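## Task

Pull the wooden spoon out of the same five-utensil jar and set it down lying flat on the cutting board. The midpoint of its length must be above the board, and it must not touch the table, the jar or any other utensil. The other four utensils must remain in the jar, and the jar must be upright. At the end nothing may be gripped, however lightly, and no hand may bear much of the spoon's weight. Both arms and hands must touch nothing during the last second before the settled scene is judged; a touch then costs 0.15, applied once.

## Robot and tools

Robot: two arms, left_arm and right_arm. Each carries an identical five-finger right hand, so hand numbers, axes and sides mean the same on both. Each arm has a wrist force-torque sensor.

Frames: the scene frame has its origin on the table top midway between the arms. +x runs out over the table, +z is up, and left_arm sits on the +y side. Every arm has a hand point 0.05 m in front of the palm, where index pad and thumb tip meet in a pinch. Its axes: +z along the straightened fingers, +y out of the palm, +x across the palm away from the thumb. Straight fingers extend 0.06 to 0.07 m past the point along +z. A wrist bracket on the little-finger side protrudes 0.03 m beyond the point in +y and 0.11 m across the palm, and it can collide with things.

execute_actions(actions): a list of actions. Each action is a table of up to 15 rows. Each row is one control step of 1/30 s; if there are fewer than 15 rows, the final row repeats. A row is a single flat list of 28 numbers, each in [-1, 1], covering both arms even if only one moves. The order is: left_arm dx, dy, dz, rx, ry, rz; left_gripper little, ring, middle, index, thumb_bend, thumb_turn, force_limit, speed; then the same 14 for right_arm and right_gripper. dx..rz are an offset, not a pose. They are measured from the hand point's measured pose at the start of that action (the first action of a call starts from the last reported pose), in the hand point's own axes. Each row is relative to that starting pose, not to the previous row. 1.0 equals 0.6 m or 180 degrees, and rx, ry, rz form a rotation vector. Per step the command is clipped to 100 mm and 16 degrees from the measured pose, so a large offset may need several actions. Arm motion lags the command by about 0.17 s.

Hand numbers are absolute targets. For the fingers and thumb_bend, +1 is straight/open and -1 is fully curled. For thumb_turn, +1 puts the thumb beside the palm and -1 puts it in front of the palm, opposite the fingers. A pinch is roughly index -0.22, thumb_bend -0.75, thumb_turn -0.57. force_limit maps -1..+1 linearly onto about 0..10 N at the fingertip (0..15 N for the two thumb motors) and only stops closing motion. speed maps -1..+1 onto nearly still up to full speed, where a full stroke takes 0.6 s. No value means 'unchanged', so to keep a hand as it is, resend its last eight numbers; before any row has been sent, use hand_measured plus hand_force_limit and hand_speed. With the thumb fully in front of the palm, the hand can wrap an object 0.035 to 0.08 m thick; the object then lies across the palm on the wrist side of the hand point. Turn the thumb before reaching the object. For a soft grip, close at speed -0.9 or below. To loosen a grip, send targets more open than hand_measured.

move(target, speed, stop_force, blocking): target is one 28-number row as above. Its offsets are taken from the pose in the most recent result that showed one. The hand points travel in straight lines and arrive together, taking 0.5 to 10 s. speed is in m/s (0.002 to 0.5, default 0.25), and rotation is capped at twice that in rad/s. stop_force (13 to 80 N, shared by both arms, not allowed in the first 0.2 s) ends an arm's path when its wrist senses that much extra push against its motion. That arm then backs up two steps and holds. Use it only with slow, non-rotating moves, and leave it out when pulling away from a surface. blocking=false returns after 0.5 s; it cannot be combined with stop_force. The result adds a 'move:' line with an ending for each arm (done, off_target, moving, held, fault, contact) and any limits (paced = the pose was clipped; held = some steps were blocked), plus distances to target.

wait(seconds, 0 to 10) lets time pass while commands are held. stop brakes a running move. zoom_image(camera, region [x0, y0, x1, y1] in pixels, at most 504x504) enlarges part of the latest image. show_instructions shows the reference pages. finished_scene(scene) ends the current scene; pass its number. This cannot be undone.

Cameras: cam_high (896x504), cam_left_wrist and cam_right_wrist (504x504, fisheye).

Results: each arm gets a line with the hand point position in m, a wxyz quaternion and velocities, all in the scene frame (printed positions can drift at long reach). 'Hand target' is the pose the controller is currently heading to. 'pose unreachable' means a clearance check changed or blocked that arm's command. hand_measured, hand_stopped_by (moving, target, force, stalled, fault) and hand_load_n list six motor values each; a lost grip shows up as loads near 0. Wrist force and Wrist torque are given in end-effector axes and include offsets of up to about 5.5 N and noise, saturating near 100 N. MOTOR HOT appears from 70 °C; at 85 °C the arm brakes until it cools down.

Avoid: pressing stiff arms past a contact, fast collisions, and external forces of 150 N or joint torques over their limits (elbow 136, wrist joints 49.1, shoulders 300 N m). Any of these halts the arm for 10 s. Do not let the arms strike or squeeze each other. Do not topple the jar, drop utensils or push anything off the table; loose objects may occasionally be nudged. Finish with both hands opened and lifted clear of everything.

Each tool is called after ">>>" as a command line: name --argument value for each argument, lists and objects as JSON in quotes; but a table of rows of numbers goes row by row, as --pt "numbers of a row", without its own name.

## Session

>>> execute_actions --actions '[]'

Scene clock: 0.00 s.
left_arm: end_effector_position=(-0.0994, +1.2205, +0.6281) hand_measured=(+1.000, +1.000, +1.000, +1.000, +1.000, +1.000) hand_load_n=(+0.0, +0.0, +0.0, +0.0, +0.0, +0.0) hand_stopped_by=(target, target, target, target, target, target) hand_force_limit=0.00 hand_speed=-0.80 end_effector_quat_wxyz=(+0.047, -0.666, +0.739, +0.087) end_effector_velocity=(+0.001, +0.000, +0.000) end_effector_angular_velocity=(+0.000, +0.000, -0.001) | right_arm: end_effector_position=(+0.0786, -1.2202, +0.5217) hand_measured=(+1.000, +1.000, +1.000, +1.000, +1.000, +1.000) hand_load_n=(+0.0, +0.0, +0.0, +0.0, +0.0, +0.0) hand_stopped_by=(target, target, target, target, target, target) hand_force_limit=0.00 hand_speed=-0.80 end_effector_quat_wxyz=(-0.042, +0.671, +0.740, -0.023) end_effector_velocity=(+0.000, -0.000, +0.000) end_effector_angular_velocity=(-0.001, -0.002, -0.001)
Joint positions: left_arm=[ 1.153 -1.552  1.363  1.589  1.468 -1.764] | right_arm=[-1.725 -1.457  1.451  1.586  1.666 -1.808]
Joint velocities: left_arm=[-0.001 -0.     0.     0.    -0.     0.   ] | right_arm=[-0.001 -0.    -0.    -0.001 -0.002 -0.   ]
Motor temperatures (°C, as the motors report them): left_arm=[31 30 32 37 40 37] | right_arm=[34 29 30 41 34 37]
Wrist force (N, on the end effector, along its own x y z axes, offset not removed): no reading
Wrist torque (N m, same axes, about the end effector's origin, offset not removed): no reading
Hand target (left_arm): -0.099, +1.220, +0.628; +0.047, -0.666, +0.739, +0.087
Hand target (right_arm): +0.079, -1.220, +0.522; -0.042, +0.671, +0.740, -0.023

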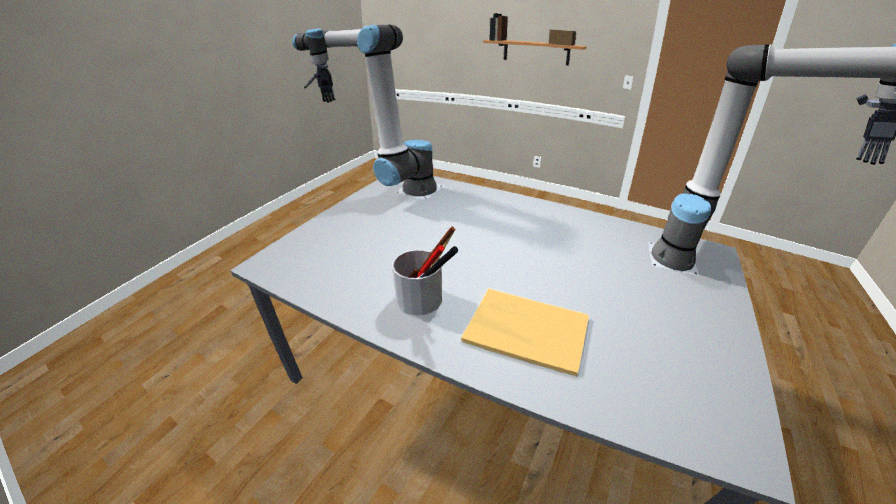

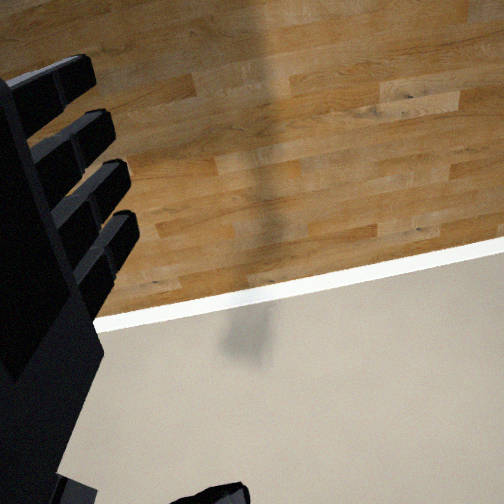

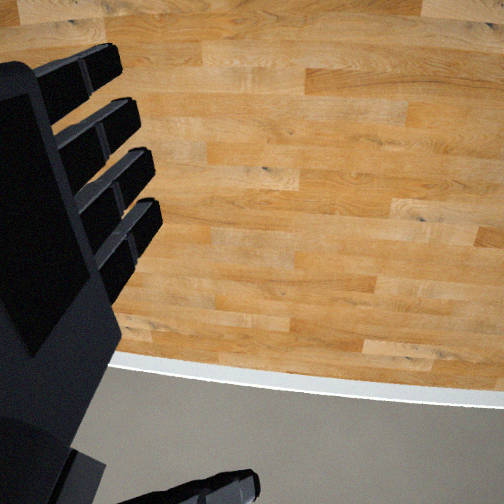

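>>> move --target '[0.9,-1,0,0,0,0,1,1,1,1,1,1,0,0.5,0,0,0,0,0,0,1,1,1,1,1,1,0,-0.8]' --speed 0.4

>>> move --target '[0.865,-0.397,-0.04,0.041,0.559,-0.012,1,1,1,1,1,1,0,0.5,0,0,0,0,0,0,1,1,1,1,1,1,0,-0.8]' --speed 0.35

>>> zoom_image --camera "cam_high" --region '[380, 210, 490, 320]'

Scene clock: 12.43 s.
left_arm: end_effector_position=(+0.4393, +0.6344, +0.4886) hand_measured=(+1.000, +1.000, +1.000, +1.000, +1.000, +1.000) hand_load_n=(+0.0, +0.0, +0.0, +0.0, +0.0, +0.0) hand_stopped_by=(target, target, target, target, target, target) hand_force_limit=0.00 hand_speed=0.50 end_effector_quat_wxyz=(+0.047, -0.667, +0.739, +0.085) end_effector_velocity=(+0.001, -0.001, +0.000) end_effector_angular_velocity=(+0.001, -0.000, +0.000) | right_arm: end_effector_position=(+0.0786, -1.2202, +0.5217) hand_measured=(+1.000, +1.000, +1.000, +1.000, +1.000, +1.000) hand_load_n=(+0.0, +0.0, +0.0, +0.0, +0.0, +0.0) hand_stopped_by=(target, target, target, target, target, target) hand_force_limit=0.00 hand_speed=-0.80 end_effector_quat_wxyz=(-0.042, +0.671, +0.740, -0.023) end_effector_velocity=(-0.000, +0.000, -0.001) end_effector_angular_velocity=(+0.001, +0.001, -0.001)
Joint positions: left_arm=[-0.646 -1.506  1.624  1.589  1.432 -3.582] | right_arm=[-1.725 -1.457  1.451  1.586  1.666 -1.808]
Joint velocities: left_arm=[-0.     0.002 -0.003  0.001 -0.001 -0.   ] | right_arm=[ 0.     0.     0.001 -0.001  0.001  0.001]
Motor temperatures (°C, as the motors report them): left_arm=[31 30 32 37 40 37] | right_arm=[34 29 30 41 34 37]
Wrist force (N, on the end effector, along its own x y z axes, offset not removed): left_arm=[1.8 0.7 4.4] | right_arm=[1.9 0.2 2.3]
Wrist torque (N m, same axes, about the end effector's origin, offset not removed): left_arm=[-0.17 -0.50 0.04] | right_arm=[0.13 -0.29 0.05]
Hand target (left_arm): +0.439, +0.634, +0.489; +0.047, -0.667, +0.739, +0.085
Hand target (right_arm): +0.079, -1.220, +0.522; -0.042, +0.671, +0.740, -0.023
Off the commanded pose (left_arm): 0.002 m, 0 deg.
Off the commanded pose (right_arm): 0.000 m, 0 deg.
move: done

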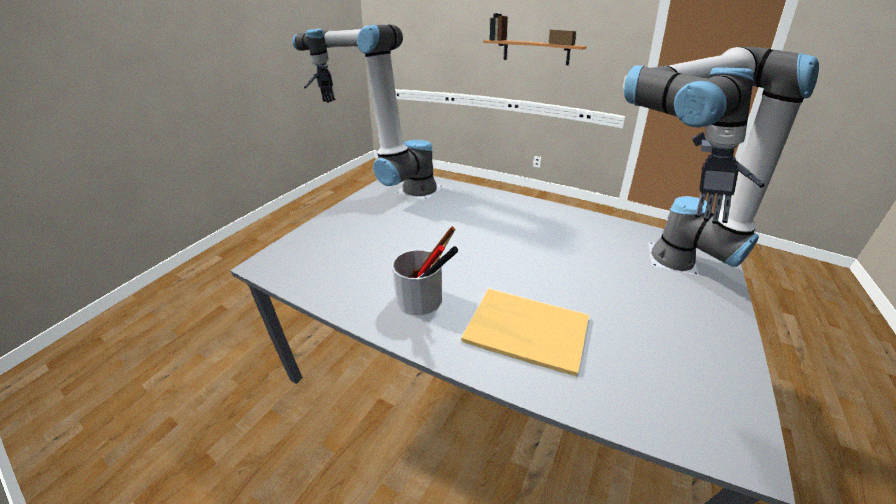

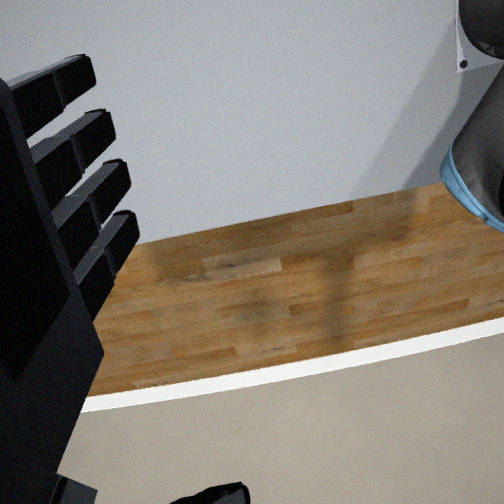

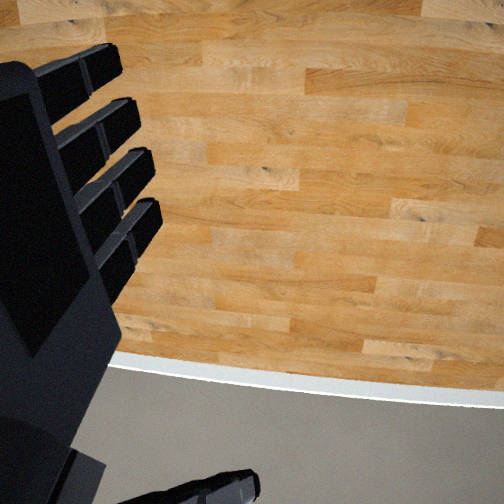

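Scene clock: 15.53 s.
left_arm: end_effector_position=(+0.6207, +0.1009, +0.4029) hand_measured=(+1.000, +1.000, +1.000, +1.000, +1.000, +1.000) hand_load_n=(+0.0, +0.0, +0.0, +0.0, +0.0, +0.0) hand_stopped_by=(target, target, target, target, target, target) hand_force_limit=0.00 hand_speed=0.50 end_effector_quat_wxyz=(+0.498, +0.501, -0.504, +0.498) end_effector_velocity=(+0.001, +0.000, -0.000) end_effector_angular_velocity=(+0.000, +0.000, +0.002) | right_arm: end_effector_position=(+0.0786, -1.2202, +0.5217) hand_measured=(+1.000, +1.000, +1.000, +1.000, +1.000, +1.000) hand_load_n=(+0.0, +0.0, +0.0, +0.0, +0.0, +0.0) hand_stopped_by=(target, target, target, target, target, target) hand_force_limit=0.00 hand_speed=-0.80 end_effector_quat_wxyz=(-0.042, +0.671, +0.740, -0.023) end_effector_velocity=(-0.001, -0.000, -0.000) end_effector_angular_velocity=(+0.000, +0.001, -0.001)
Joint positions: left_arm=[-0.739 -1.262  1.635 -0.358  2.517 -4.697] | right_arm=[-1.725 -1.457  1.451  1.586  1.666 -1.808]
Joint velocities: left_arm=[ 0.001  0.    -0.     0.001 -0.001  0.   ] | right_arm=[-0.001  0.     0.     0.     0.001 -0.   ]
Motor temperatures (°C, as the motors report them): left_arm=[31 30 32 37 40 37] | right_arm=[34 29 30 41 34 37]
Wrist force (N, on the end effector, along its own x y z axes, offset not removed): left_arm=[2.1 -4.4 -2.2] | right_arm=[4.5 3.4 2.9]
Wrist torque (N m, same axes, about the end effector's origin, offset not removed): left_arm=[-0.80 -0.30 0.35] | right_arm=[0.63 -0.76 0.40]
Hand target (left_arm): +0.621, +0.101, +0.403; +0.498, +0.501, -0.504, +0.498
Hand target (right_arm): +0.079, -1.220, +0.522; -0.042, +0.671, +0.740, -0.023
Off the commanded pose (left_arm): 0.002 m, 1 deg.
Off the commanded pose (right_arm): 0.000 m, 0 deg.
move: held (left_arm); limits=held; held on 5 of 93 steps (left_arm), including the last (left_arm)
pose unreachable (left arm): on one or more control steps of this call, first in action 0 (counted from 0), this arm could not follow its commanded pose, so it was not sent that pose on those steps. On the call's last step it was still not sent that pose. It may still have moved: this result reports where it is.
cause: the commanded pose would bring two parts of the arm too close to each other (joints 4 (wrist 1) to 6 (wrist 3) lie between them).

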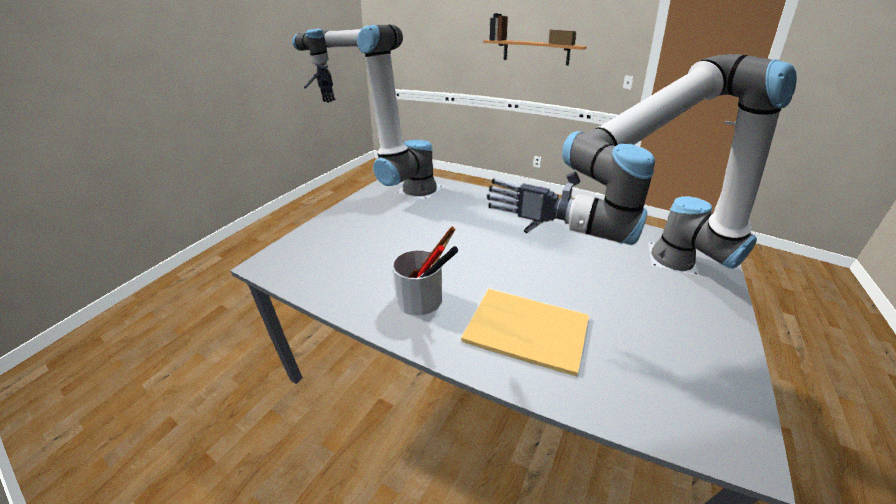

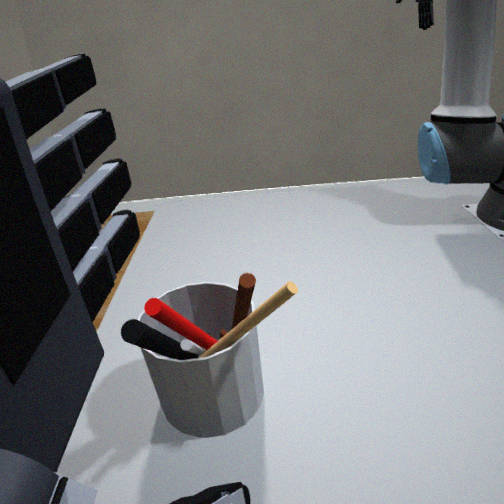

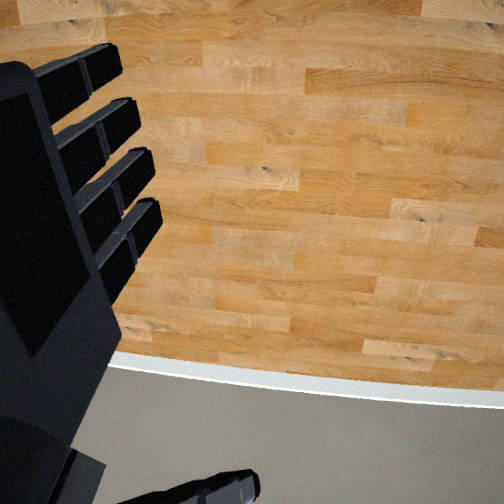

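Region (380, 210, 490, 320) of cam_high's 896x504 image, scaled by 4.582, with more detail than that image has.

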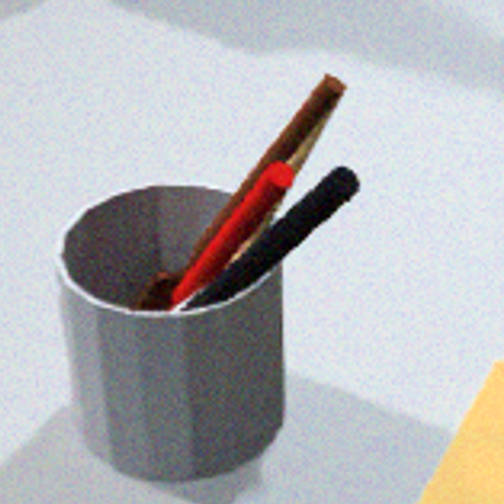

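>>> move --target '[0,0.1,0,0,0,0,1,1,1,1,1,1,0,0.5,0.8,0.7,0,0,0,0,1,1,1,1,1,1,0,0.5]' --speed 0.4

Scene clock: 32.93 s.
left_arm: end_effector_position=(+0.5607, +0.1010, +0.4030) hand_measured=(+1.000, +1.000, +1.000, +1.000, +1.000, +1.000) hand_load_n=(+0.0, +0.0, +0.0, +0.0, +0.0, +0.0) hand_stopped_by=(target, target, target, target, target, target) hand_force_limit=0.00 hand_speed=0.50 end_effector_quat_wxyz=(+0.498, +0.501, -0.504, +0.498) end_effector_velocity=(-0.000, +0.000, +0.000) end_effector_angular_velocity=(-0.000, -0.000, -0.001) | right_arm: end_effector_position=(+0.4504, -0.7013, +0.4991) hand_measured=(+1.000, +1.000, +1.000, +1.000, +1.000, +1.000) hand_load_n=(+0.0, +0.0, +0.0, +0.0, +0.0, +0.0) hand_stopped_by=(target, target, target, target, target, target) hand_force_limit=0.00 hand_speed=0.50 end_effector_quat_wxyz=(-0.041, +0.671, +0.740, -0.023) end_effector_velocity=(+0.001, +0.001, +0.000) end_effector_angular_velocity=(-0.002, +0.002, -0.001)
Joint positions: left_arm=[-0.792 -1.349  1.748 -0.386  2.465 -4.698] | right_arm=[-0.437 -1.591  1.649  1.606  1.589 -0.52 ]
Joint velocities: left_arm=[ 0.    -0.     0.    -0.     0.001  0.   ] | right_arm=[ 0.005  0.003 -0.003  0.001  0.002  0.006]
Motor temperatures (°C, as the motors report them): left_arm=[31 30 32 37 40 37] | right_arm=[34 29 30 41 34 37]
Wrist force (N, on the end effector, along its own x y z axes, offset not removed): left_arm=[-2.1 -1.3 3.8] | right_arm=[3.2 1.8 3.3]
Wrist torque (N m, same axes, about the end effector's origin, offset not removed): left_arm=[-0.66 0.24 0.00] | right_arm=[0.37 -0.58 0.29]
Hand target (left_arm): +0.561, +0.101, +0.403; +0.498, +0.501, -0.504, +0.498
Hand target (right_arm): +0.450, -0.701, +0.499; -0.041, +0.671, +0.740, -0.023
Off the commanded pose (left_arm): 0.000 m, 0 deg.
Off the commanded pose (right_arm): 0.002 m, 0 deg.
move: done

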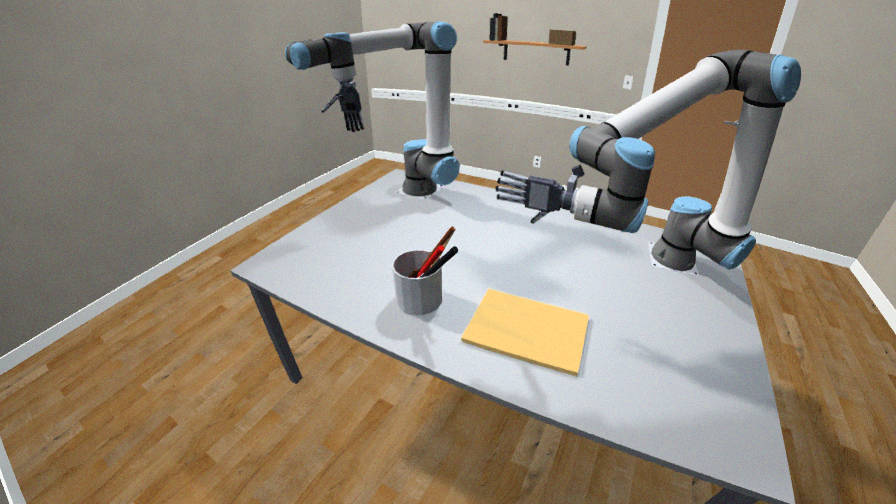

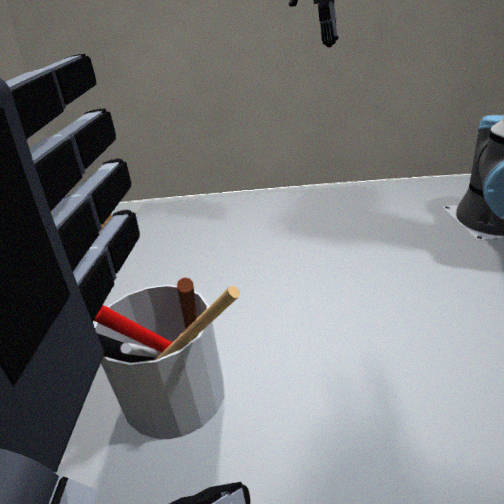

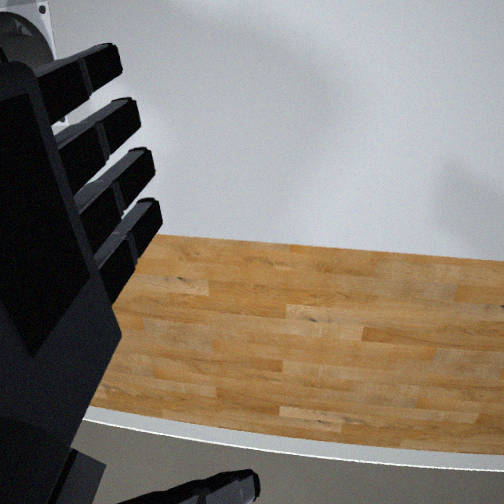

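>>> move --target '[0.1,0,-0.6,0.3,0,0,1,1,1,1,1,1,0,0.5,0.922,0.303,0.37,-0.273,0.425,-0.047,0.6,0.6,0.6,0.6,1,1,0,0.5]' --speed 0.3

>>> move --target '[0,0,0,0,0,0,1,1,1,1,1,1,0,0.5,0,-0.02,0,0,0,0,0.6,0.6,0.6,0.6,1,1,0,0.5]' --speed 0.05

Scene clock: 53.70 s.
left_arm: end_effector_position=(+0.5617, +0.4606, +0.4672) hand_measured=(+1.000, +1.000, +1.000, +1.000, +1.000, +1.000) hand_load_n=(+0.0, +0.0, +0.0, +0.0, +0.0, +0.0) hand_stopped_by=(target, target, target, target, target, target) hand_force_limit=0.00 hand_speed=0.50 end_effector_quat_wxyz=(+0.216, +0.672, -0.223, +0.672) end_effector_velocity=(-0.000, +0.001, -0.000) end_effector_angular_velocity=(+0.000, +0.000, +0.000) | right_arm: end_effector_position=(+0.5573, -0.1276, +0.2793) hand_measured=(+0.600, +0.600, +0.600, +0.600, +1.000, +1.000) hand_load_n=(+0.0, +0.0, +0.0, +0.0, +0.0, +0.0) hand_stopped_by=(target, target, target, target, target, target) hand_force_limit=0.00 hand_speed=0.50 end_effector_quat_wxyz=(-0.215, +0.450, +0.546, +0.674) end_effector_velocity=(+0.002, +0.000, -0.000) end_effector_angular_velocity=(+0.008, -0.003, -0.005)
Joint positions: left_arm=[-0.533 -1.927  2.166 -0.236  1.781 -4.702] | right_arm=[ 0.263 -1.397  2.152 -0.756  0.658  0.998]
Joint velocities: left_arm=[ 0.001 -0.     0.     0.     0.001  0.   ] | right_arm=[ 0.002  0.003  0.003 -0.02   0.006  0.012]
Motor temperatures (°C, as the motors report them): left_arm=[31 30 32 37 40 37] | right_arm=[34 29 30 41 34 37]
Wrist force (N, on the end effector, along its own x y z axes, offset not removed): left_arm=[-0.7 -0.1 0.7] | right_arm=[1.4 1.5 2.7]
Wrist torque (N m, same axes, about the end effector's origin, offset not removed): left_arm=[-0.21 0.01 -0.10] | right_arm=[0.47 -0.26 0.17]
Hand target (left_arm): +0.562, +0.461, +0.467; +0.216, +0.672, -0.223, +0.672
Hand target (right_arm): +0.557, -0.128, +0.279; -0.215, +0.450, +0.545, +0.674
Off the commanded pose (left_arm): 0.001 m, 0 deg.
Off the commanded pose (right_arm): 0.001 m, 0 deg.
move: done

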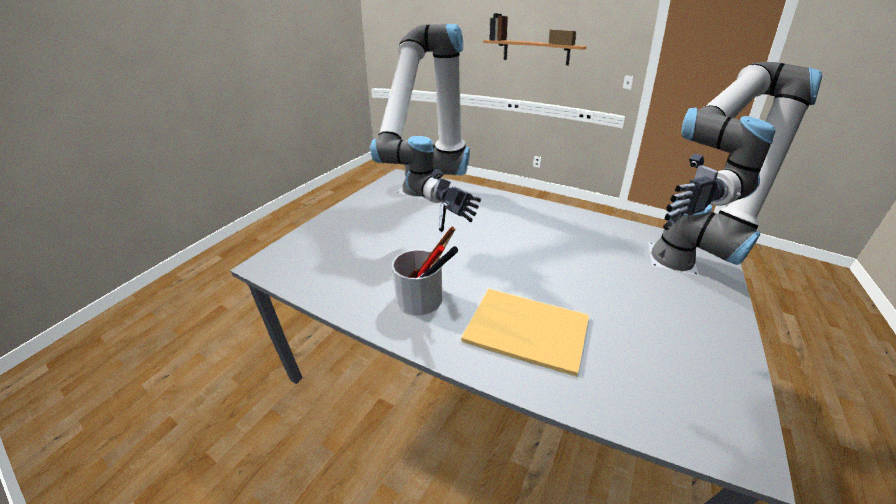

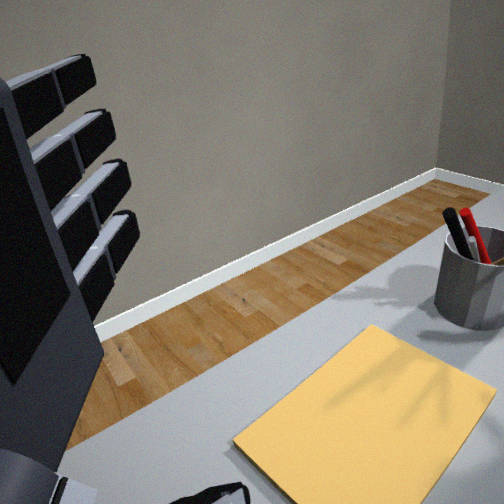

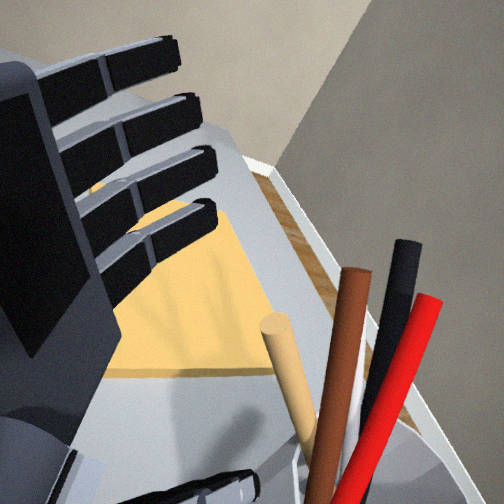

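Scene clock: 54.47 s.
left_arm: end_effector_position=(+0.5617, +0.4606, +0.4672) hand_measured=(+1.000, +1.000, +1.000, +1.000, +1.000, +1.000) hand_load_n=(+0.0, +0.0, +0.0, +0.0, +0.0, +0.0) hand_stopped_by=(target, target, target, target, target, target) hand_force_limit=0.00 hand_speed=0.50 end_effector_quat_wxyz=(+0.216, +0.672, -0.223, +0.672) end_effector_velocity=(+0.000, +0.000, +0.000) end_effector_angular_velocity=(-0.000, -0.000, +0.001) | right_arm: end_effector_position=(+0.5480, -0.1239, +0.2729) hand_measured=(+0.600, +0.600, +0.600, +0.600, +1.000, +1.000) hand_load_n=(+0.0, +0.0, +0.0, +0.0, +0.0, +0.0) hand_stopped_by=(target, target, target, target, target, target) hand_force_limit=0.00 hand_speed=0.50 end_effector_quat_wxyz=(-0.215, +0.450, +0.546, +0.674) end_effector_velocity=(-0.000, +0.001, +0.000) end_effector_angular_velocity=(-0.000, -0.004, -0.000)
Joint positions: left_arm=[-0.533 -1.927  2.166 -0.236  1.781 -4.702] | right_arm=[ 0.275 -1.396  2.167 -0.771  0.67   0.998]
Joint velocities: left_arm=[ 0.001 -0.    -0.    -0.     0.    -0.   ] | right_arm=[ 0.002  0.     0.    -0.003  0.002 -0.002]
Motor temperatures (°C, as the motors report them): left_arm=[31 30 32 37 40 37] | right_arm=[34 29 30 41 34 37]
Wrist force (N, on the end effector, along its own x y z axes, offset not removed): left_arm=[-1.2 -1.9 3.7] | right_arm=[1.7 2.4 4.1]
Wrist torque (N m, same axes, about the end effector's origin, offset not removed): left_arm=[-0.60 0.00 0.04] | right_arm=[0.37 -0.37 0.18]
Hand target (left_arm): +0.562, +0.461, +0.467; +0.216, +0.672, -0.223, +0.672
Hand target (right_arm): +0.548, -0.124, +0.273; -0.215, +0.450, +0.546, +0.674
Off the commanded pose (left_arm): 0.000 m, 0 deg.
Off the commanded pose (right_arm): 0.000 m, 0 deg.
move: done

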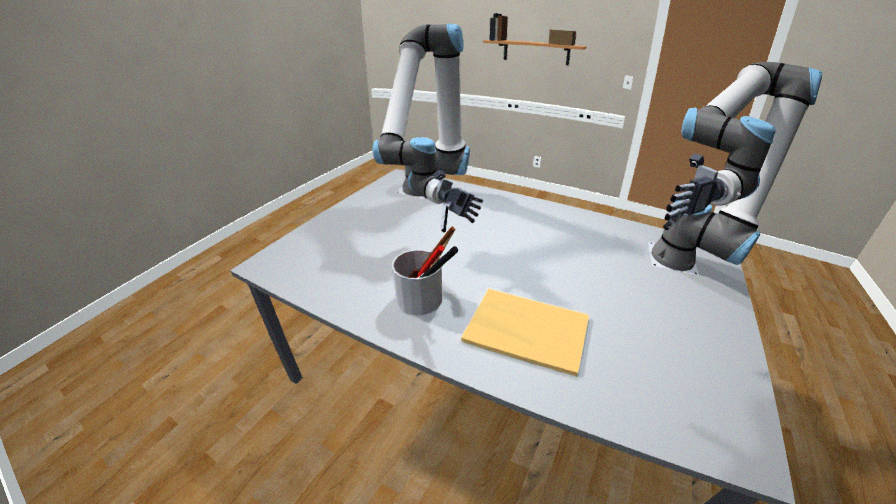

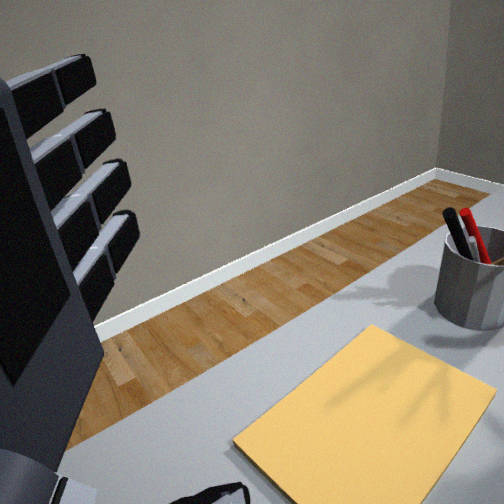

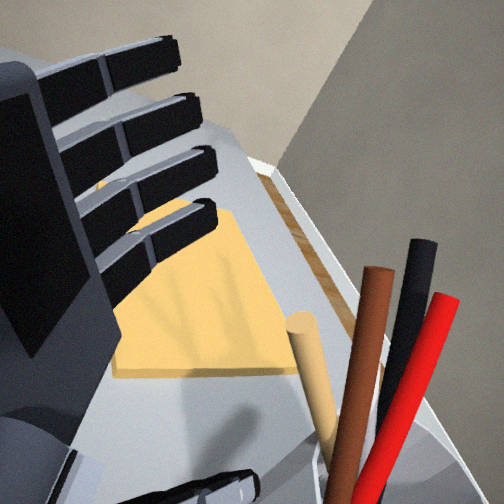

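>>> move --target '[0,0,0,0,0,0,1,1,1,1,1,1,0,0.5,0.01,0,-0.015,0,0,-0.067,0.6,0.6,0.6,0.6,-0.75,-0.72,0,0.5]' --speed 0.1

>>> move --target '[0,0,0,0,0,0,1,1,1,1,1,1,0,0.5,-0.14,0,0,0,0,0,0.6,0.6,0.6,0.6,-0.75,-0.72,0,0.5]' --speed 0.05 --stop_force 13

Scene clock: 61.50 s.
left_arm: end_effector_position=(+0.5617, +0.4606, +0.4672) hand_measured=(+1.000, +1.000, +1.000, +1.000, +1.000, +1.000) hand_load_n=(+0.0, +0.0, +0.0, +0.0, +0.0, +0.0) hand_stopped_by=(target, target, target, target, target, target) hand_force_limit=0.00 hand_speed=0.50 end_effector_quat_wxyz=(+0.216, +0.672, -0.223, +0.672) end_effector_velocity=(+0.000, +0.001, +0.000) end_effector_angular_velocity=(-0.000, -0.000, +0.001) | right_arm: end_effector_position=(+0.5416, -0.1311, +0.2780) hand_measured=(+0.600, +0.600, +0.600, +0.600, -0.750, -0.720) hand_load_n=(+0.0, +0.0, +0.0, +0.0, +0.0, +0.0) hand_stopped_by=(target, target, target, target, target, target) hand_force_limit=0.00 hand_speed=0.50 end_effector_quat_wxyz=(-0.143, +0.390, +0.590, +0.693) end_effector_velocity=(-0.000, -0.001, -0.000) end_effector_angular_velocity=(-0.003, -0.007, -0.001)
Joint positions: left_arm=[-0.533 -1.927  2.166 -0.236  1.781 -4.702] | right_arm=[ 0.262 -1.396  2.188 -0.793  0.657  0.788]
Joint velocities: left_arm=[ 0.001  0.    -0.    -0.     0.001 -0.   ] | right_arm=[-0.002  0.     0.001 -0.    -0.001 -0.008]
Motor temperatures (°C, as the motors report them): left_arm=[31 30 32 37 40 37] | right_arm=[34 29 30 41 34 37]
Wrist force (N, on the end effector, along its own x y z axes, offset not removed): left_arm=[-0.8 3.6 4.3] | right_arm=[3.2 0.1 2.7]
Wrist torque (N m, same axes, about the end effector's origin, offset not removed): left_arm=[0.02 0.17 0.15] | right_arm=[0.12 -0.60 0.14]
Hand target (left_arm): +0.562, +0.461, +0.467; +0.216, +0.672, -0.223, +0.672
Hand target (right_arm): +0.542, -0.131, +0.278; -0.143, +0.390, +0.590, +0.693
Off the commanded pose (left_arm): 0.000 m, 0 deg.
Off the commanded pose (right_arm): 0.000 m, 0 deg.
move: done

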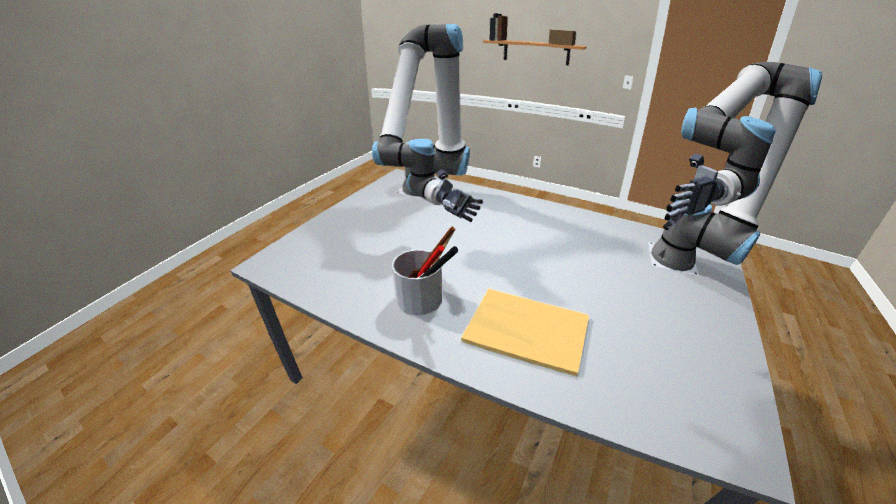

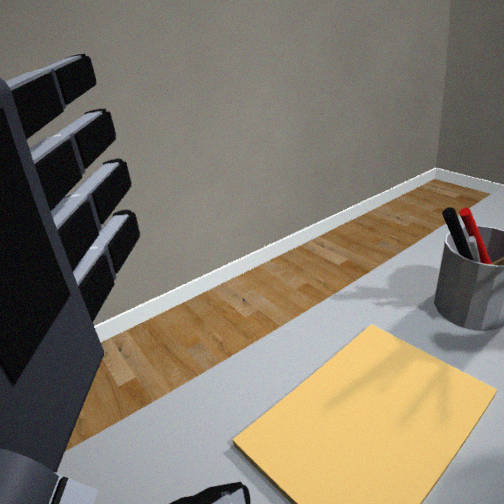

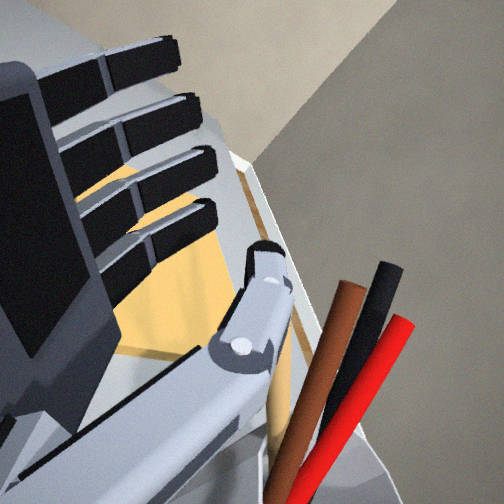

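Scene clock: 63.53 s.
left_arm: end_effector_position=(+0.5617, +0.4606, +0.4672) hand_measured=(+1.000, +1.000, +1.000, +1.000, +1.000, +1.000) hand_load_n=(+0.0, +0.0, +0.0, +0.0, +0.0, +0.0) hand_stopped_by=(target, target, target, target, target, target) hand_force_limit=0.00 hand_speed=0.50 end_effector_quat_wxyz=(+0.216, +0.672, -0.223, +0.672) end_effector_velocity=(+0.000, +0.000, +0.000) end_effector_angular_velocity=(-0.000, +0.000, +0.001) | right_arm: end_effector_position=(+0.5964, -0.1530, +0.2183) hand_measured=(+0.600, +0.600, +0.600, +0.600, -0.750, -0.720) hand_load_n=(+0.0, +0.0, +0.0, +0.0, +0.0, +0.0) hand_stopped_by=(target, target, target, target, target, target) hand_force_limit=0.00 hand_speed=0.50 end_effector_quat_wxyz=(-0.143, +0.390, +0.590, +0.693) end_effector_velocity=(+0.001, -0.000, -0.000) end_effector_angular_velocity=(-0.000, -0.002, +0.000)
Joint positions: left_arm=[-0.533 -1.927  2.166 -0.236  1.781 -4.702] | right_arm=[ 0.196 -1.259  2.156 -0.897  0.591  0.788]
Joint velocities: left_arm=[-0.    -0.     0.    -0.    -0.001 -0.   ] | right_arm=[-0.002  0.002 -0.002 -0.002 -0.002 -0.001]
Motor temperatures (°C, as the motors report them): left_arm=[31 30 32 37 40 37] | right_arm=[34 29 30 41 34 37]
Wrist force (N, on the end effector, along its own x y z axes, offset not removed): left_arm=[4.5 1.2 1.6] | right_arm=[4.8 1.4 0.9]
Wrist torque (N m, same axes, about the end effector's origin, offset not removed): left_arm=[0.09 -0.81 0.29] | right_arm=[0.44 -0.72 0.35]
Hand target (left_arm): +0.562, +0.461, +0.467; +0.216, +0.672, -0.223, +0.672
Hand target (right_arm): +0.597, -0.153, +0.218; -0.143, +0.390, +0.590, +0.693
Off the commanded pose (left_arm): 0.000 m, 0 deg.
Off the commanded pose (right_arm): 0.000 m, 0 deg.
move: done

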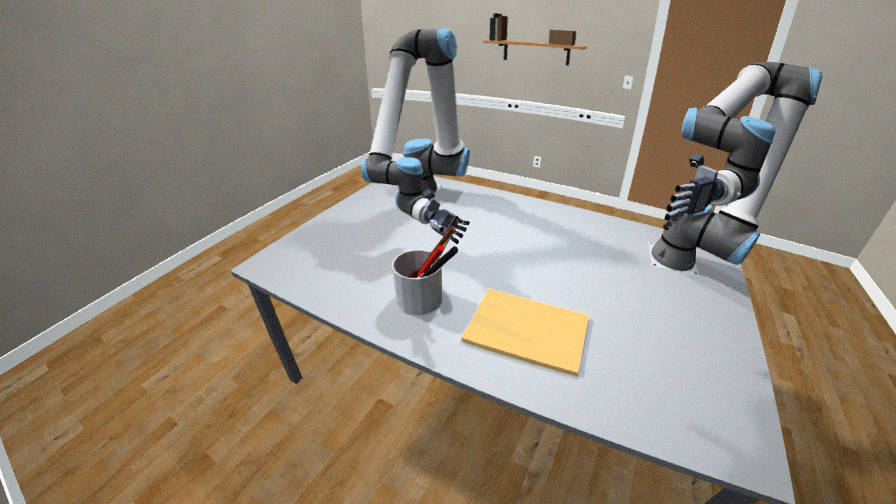

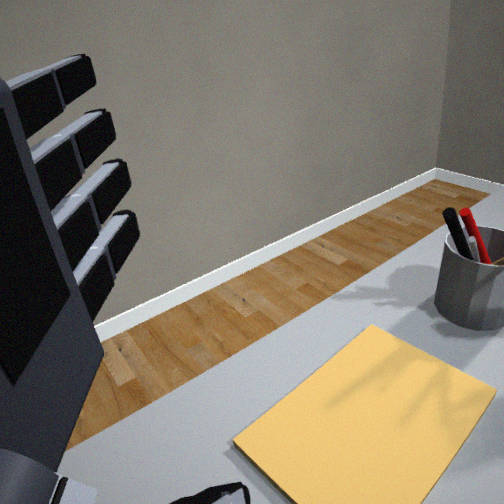

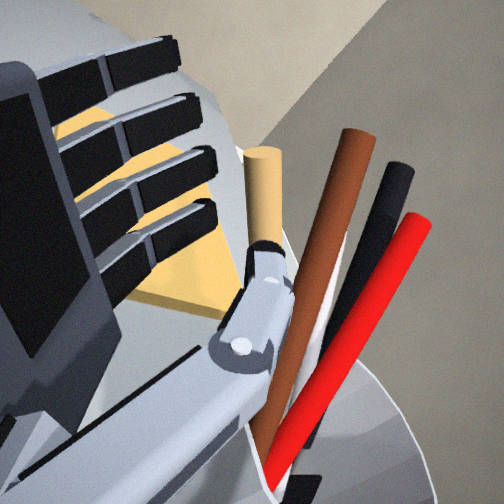

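>>> move --target '[0,0,0,0,0,0,1,1,1,1,1,1,0,0.5,0,0.003,0.036,0,0.03,0,0.6,0.6,0.6,0.6,-0.75,-0.72,0,0.5]' --speed 0.04

>>> move --target '[0,0,0,0,0,0,1,1,1,1,1,1,0,0.5,0,0,0,0,0,0,0.6,0.6,-0.3,-0.3,-0.75,-0.72,0.3,-0.8]'

Scene clock: 68.90 s.
left_arm: end_effector_position=(+0.5617, +0.4606, +0.4672) hand_measured=(+1.000, +1.000, +1.000, +1.000, +1.000, +1.000) hand_load_n=(+0.0, +0.0, +0.0, +0.0, +0.0, +0.0) hand_stopped_by=(target, target, target, target, target, target) hand_force_limit=0.00 hand_speed=0.50 end_effector_quat_wxyz=(+0.216, +0.672, -0.223, +0.672) end_effector_velocity=(-0.000, -0.000, -0.000) end_effector_angular_velocity=(+0.000, -0.000, -0.001) | right_arm: end_effector_position=(+0.6055, -0.1336, +0.2196) hand_measured=(+0.600, +0.600, +0.600, +0.600, -0.750, -0.720) hand_load_n=(+0.0, +0.0, +0.0, +0.0, +0.0, +0.0) hand_stopped_by=(target, target, target, target, target, target) hand_force_limit=0.00 hand_speed=0.50 end_effector_quat_wxyz=(-0.170, +0.357, +0.582, +0.710) end_effector_velocity=(+0.002, +0.002, +0.002) end_effector_angular_velocity=(+0.007, -0.007, +0.005)
Joint positions: left_arm=[-0.533 -1.927  2.166 -0.236  1.781 -4.702] | right_arm=[ 0.206 -1.217  2.139 -1.052  0.539  0.897]
Joint velocities: left_arm=[-0.  0.  0. -0.  0.  0.] | right_arm=[ 0.001  0.004 -0.003 -0.02  -0.003  0.012]
Motor temperatures (°C, as the motors report them): left_arm=[31 30 32 37 40 37] | right_arm=[34 29 30 41 34 37]
Wrist force (N, on the end effector, along its own x y z axes, offset not removed): left_arm=[0.3 -2.3 4.6] | right_arm=[3.1 3.0 2.4]
Wrist torque (N m, same axes, about the end effector's origin, offset not removed): left_arm=[-0.80 -0.21 -0.11] | right_arm=[0.57 -0.51 0.24]
Hand target (left_arm): +0.562, +0.461, +0.467; +0.216, +0.672, -0.223, +0.672
Hand target (right_arm): +0.606, -0.133, +0.220; -0.170, +0.357, +0.582, +0.710
Off the commanded pose (left_arm): 0.000 m, 0 deg.
Off the commanded pose (right_arm): 0.000 m, 0 deg.
move: done

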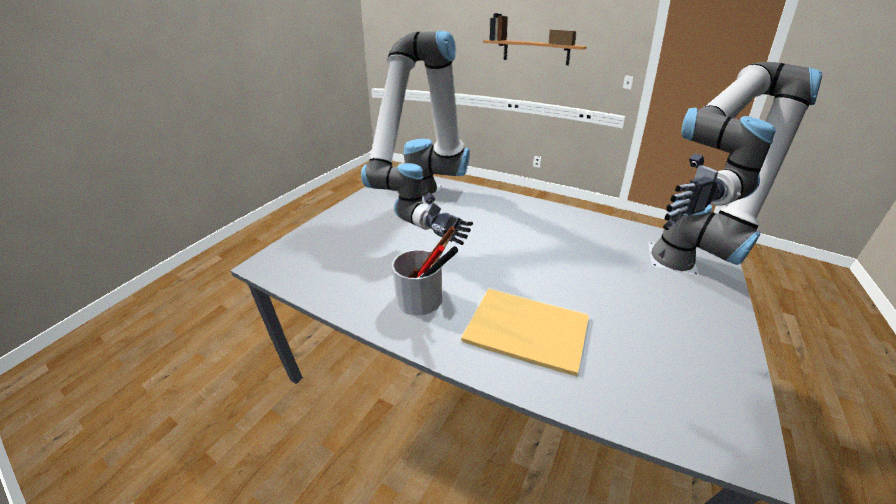

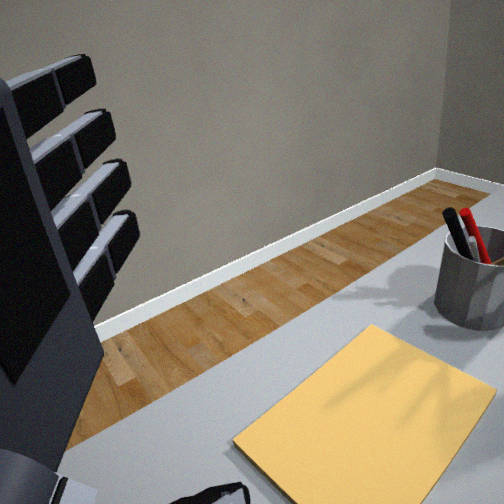

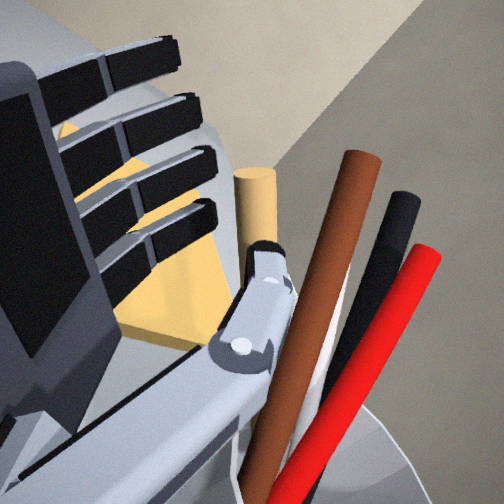

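Scene clock: 71.03 s.
left_arm: end_effector_position=(+0.5617, +0.4606, +0.4672) hand_measured=(+1.000, +1.000, +1.000, +1.000, +1.000, +1.000) hand_load_n=(+0.0, +0.0, +0.0, +0.0, +0.0, +0.0) hand_stopped_by=(target, target, target, target, target, target) hand_force_limit=0.00 hand_speed=0.50 end_effector_quat_wxyz=(+0.216, +0.672, -0.223, +0.672) end_effector_velocity=(-0.000, +0.000, +0.000) end_effector_angular_velocity=(-0.000, -0.000, -0.000) | right_arm: end_effector_position=(+0.6055, -0.1336, +0.2196) hand_measured=(+0.600, +0.600, -0.018, -0.020, -0.746, -0.720) hand_load_n=(+0.0, +0.0, +7.0, +6.5, +7.0, -0.5) hand_stopped_by=(target, target, force, force, target, target) hand_force_limit=0.30 hand_speed=-0.80 end_effector_quat_wxyz=(-0.170, +0.357, +0.582, +0.710) end_effector_velocity=(-0.001, +0.001, -0.000) end_effector_angular_velocity=(+0.000, +0.000, +0.002)
Joint positions: left_arm=[-0.533 -1.927  2.166 -0.236  1.781 -4.702] | right_arm=[ 0.206 -1.217  2.139 -1.052  0.539  0.897]
Joint velocities: left_arm=[ 0.    -0.    -0.    -0.     0.001 -0.   ] | right_arm=[ 0.001  0.     0.001 -0.001 -0.001  0.001]
Motor temperatures (°C, as the motors report them): left_arm=[31 30 32 37 40 37] | right_arm=[34 29 30 41 34 37]
Wrist force (N, on the end effector, along its own x y z axes, offset not removed): left_arm=[6.7 -3.8 4.3] | right_arm=[2.2 2.1 2.8]
Wrist torque (N m, same axes, about the end effector's origin, offset not removed): left_arm=[-1.03 -1.15 0.31] | right_arm=[0.57 -0.51 0.18]
Hand target (left_arm): +0.562, +0.461, +0.467; +0.216, +0.672, -0.223, +0.672
Hand target (right_arm): +0.606, -0.134, +0.220; -0.170, +0.357, +0.582, +0.710
Off the commanded pose (left_arm): 0.000 m, 0 deg.
Off the commanded pose (right_arm): 0.000 m, 0 deg.
move: done

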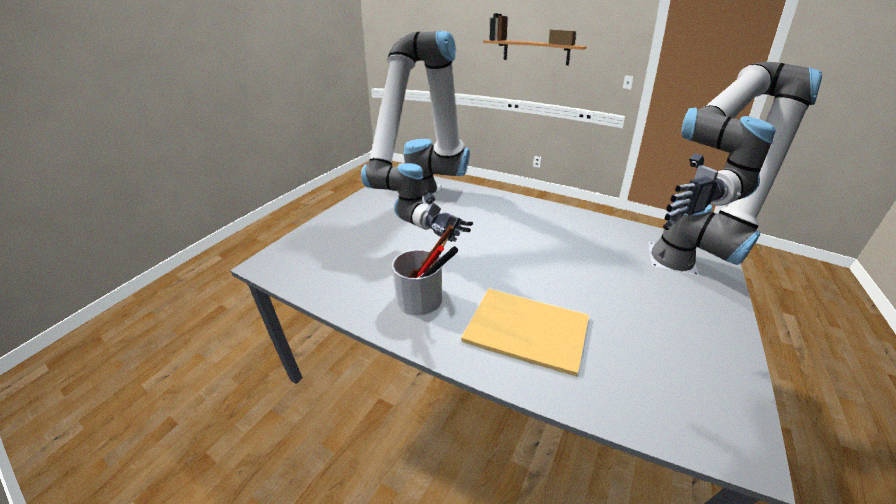

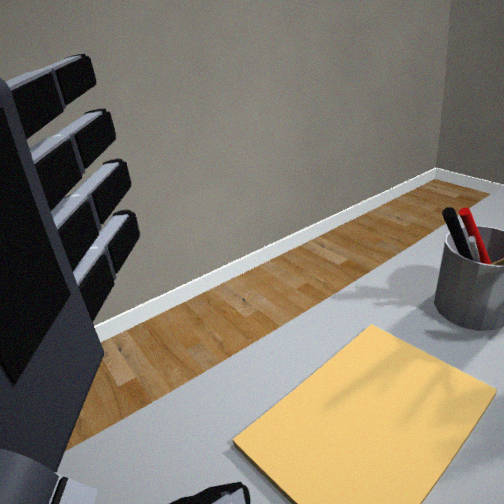

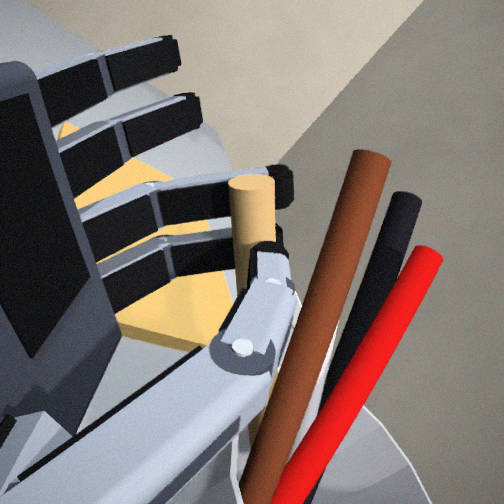

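>>> move --target '[0,0,0,-0.12,0,0,1,1,1,1,1,1,0,0.5,0.12,0.025,0,0,0,0,0.6,0.6,-0.32,-0.32,-0.75,-0.72,0.7,-0.85]' --speed 0.05

>>> zoom_image --camera "cam_high" --region '[370, 180, 510, 320]'

Scene clock: 78.70 s.
left_arm: end_effector_position=(+0.5618, +0.4607, +0.4669) hand_measured=(+1.000, +1.000, +1.000, +1.000, +1.000, +1.000) hand_load_n=(+0.0, +0.0, +0.0, +0.0, +0.0, +0.0) hand_stopped_by=(target, target, target, target, target, target) hand_force_limit=0.00 hand_speed=0.50 end_effector_quat_wxyz=(+0.337, +0.620, -0.345, +0.619) end_effector_velocity=(+0.000, +0.001, -0.000) end_effector_angular_velocity=(+0.000, +0.000, -0.008) | right_arm: end_effector_position=(+0.5662, -0.1250, +0.2810) hand_measured=(+0.600, +0.600, -0.032, -0.032, -0.744, -0.720) hand_load_n=(+0.0, +0.0, +5.0, +13.5, +10.0, +3.0) hand_stopped_by=(target, target, force, force, target, target) hand_force_limit=0.70 hand_speed=-0.85 end_effector_quat_wxyz=(-0.170, +0.357, +0.582, +0.710) end_effector_velocity=(-0.001, +0.000, +0.002) end_effector_angular_velocity=(+0.000, -0.002, -0.002)
Joint positions: left_arm=[-0.336 -1.739  2.032 -0.283  2.354 -4.697] | right_arm=[ 0.238 -1.346  2.163 -0.94   0.57   0.89 ]
Joint velocities: left_arm=[ 0.004  0.005 -0.004 -0.001  0.012  0.   ] | right_arm=[ 0.001 -0.003  0.     0.001  0.003 -0.001]
Motor temperatures (°C, as the motors report them): left_arm=[31 30 32 37 40 37] | right_arm=[34 29 30 41 34 37]
Wrist force (N, on the end effector, along its own x y z axes, offset not removed): left_arm=[-1.8 -1.3 2.2] | right_arm=[3.6 0.3 2.3]
Wrist torque (N m, same axes, about the end effector's origin, offset not removed): left_arm=[-0.58 0.23 -0.18] | right_arm=[0.38 -0.57 0.44]
Hand target (left_arm): +0.562, +0.461, +0.467; +0.338, +0.620, -0.345, +0.619
Hand target (right_arm): +0.566, -0.125, +0.281; -0.170, +0.357, +0.582, +0.710
Off the commanded pose (left_arm): 0.000 m, 0 deg.
Off the commanded pose (right_arm): 0.000 m, 0 deg.
move: done

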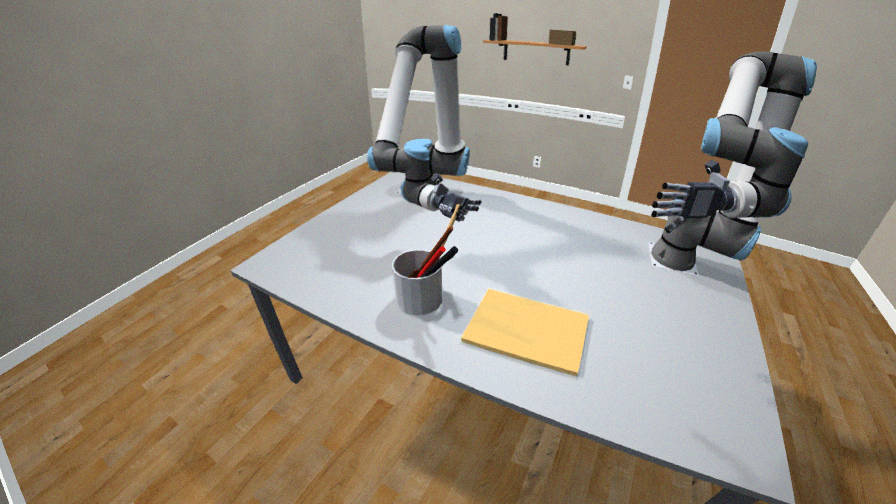

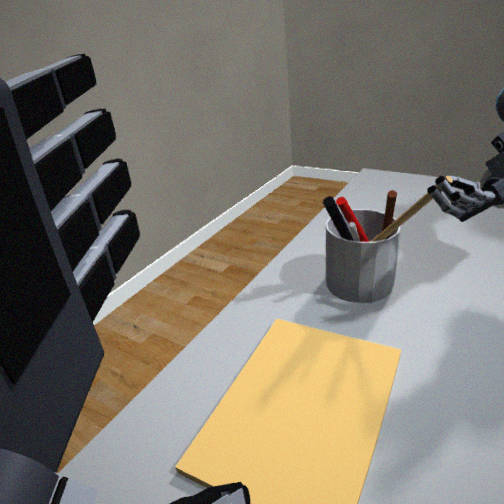

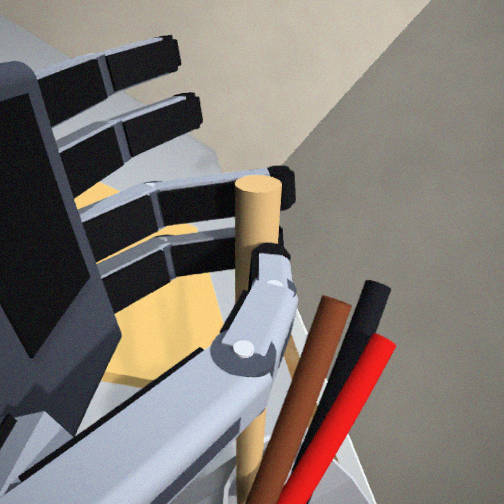

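Region (370, 180, 510, 320) of cam_high's 896x504 image, scaled by 3.600, with more detail than that image has.

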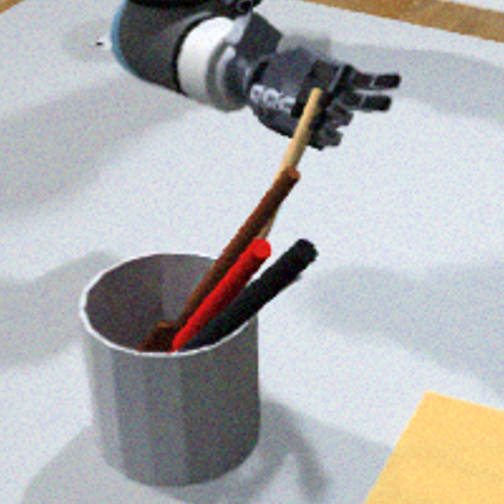

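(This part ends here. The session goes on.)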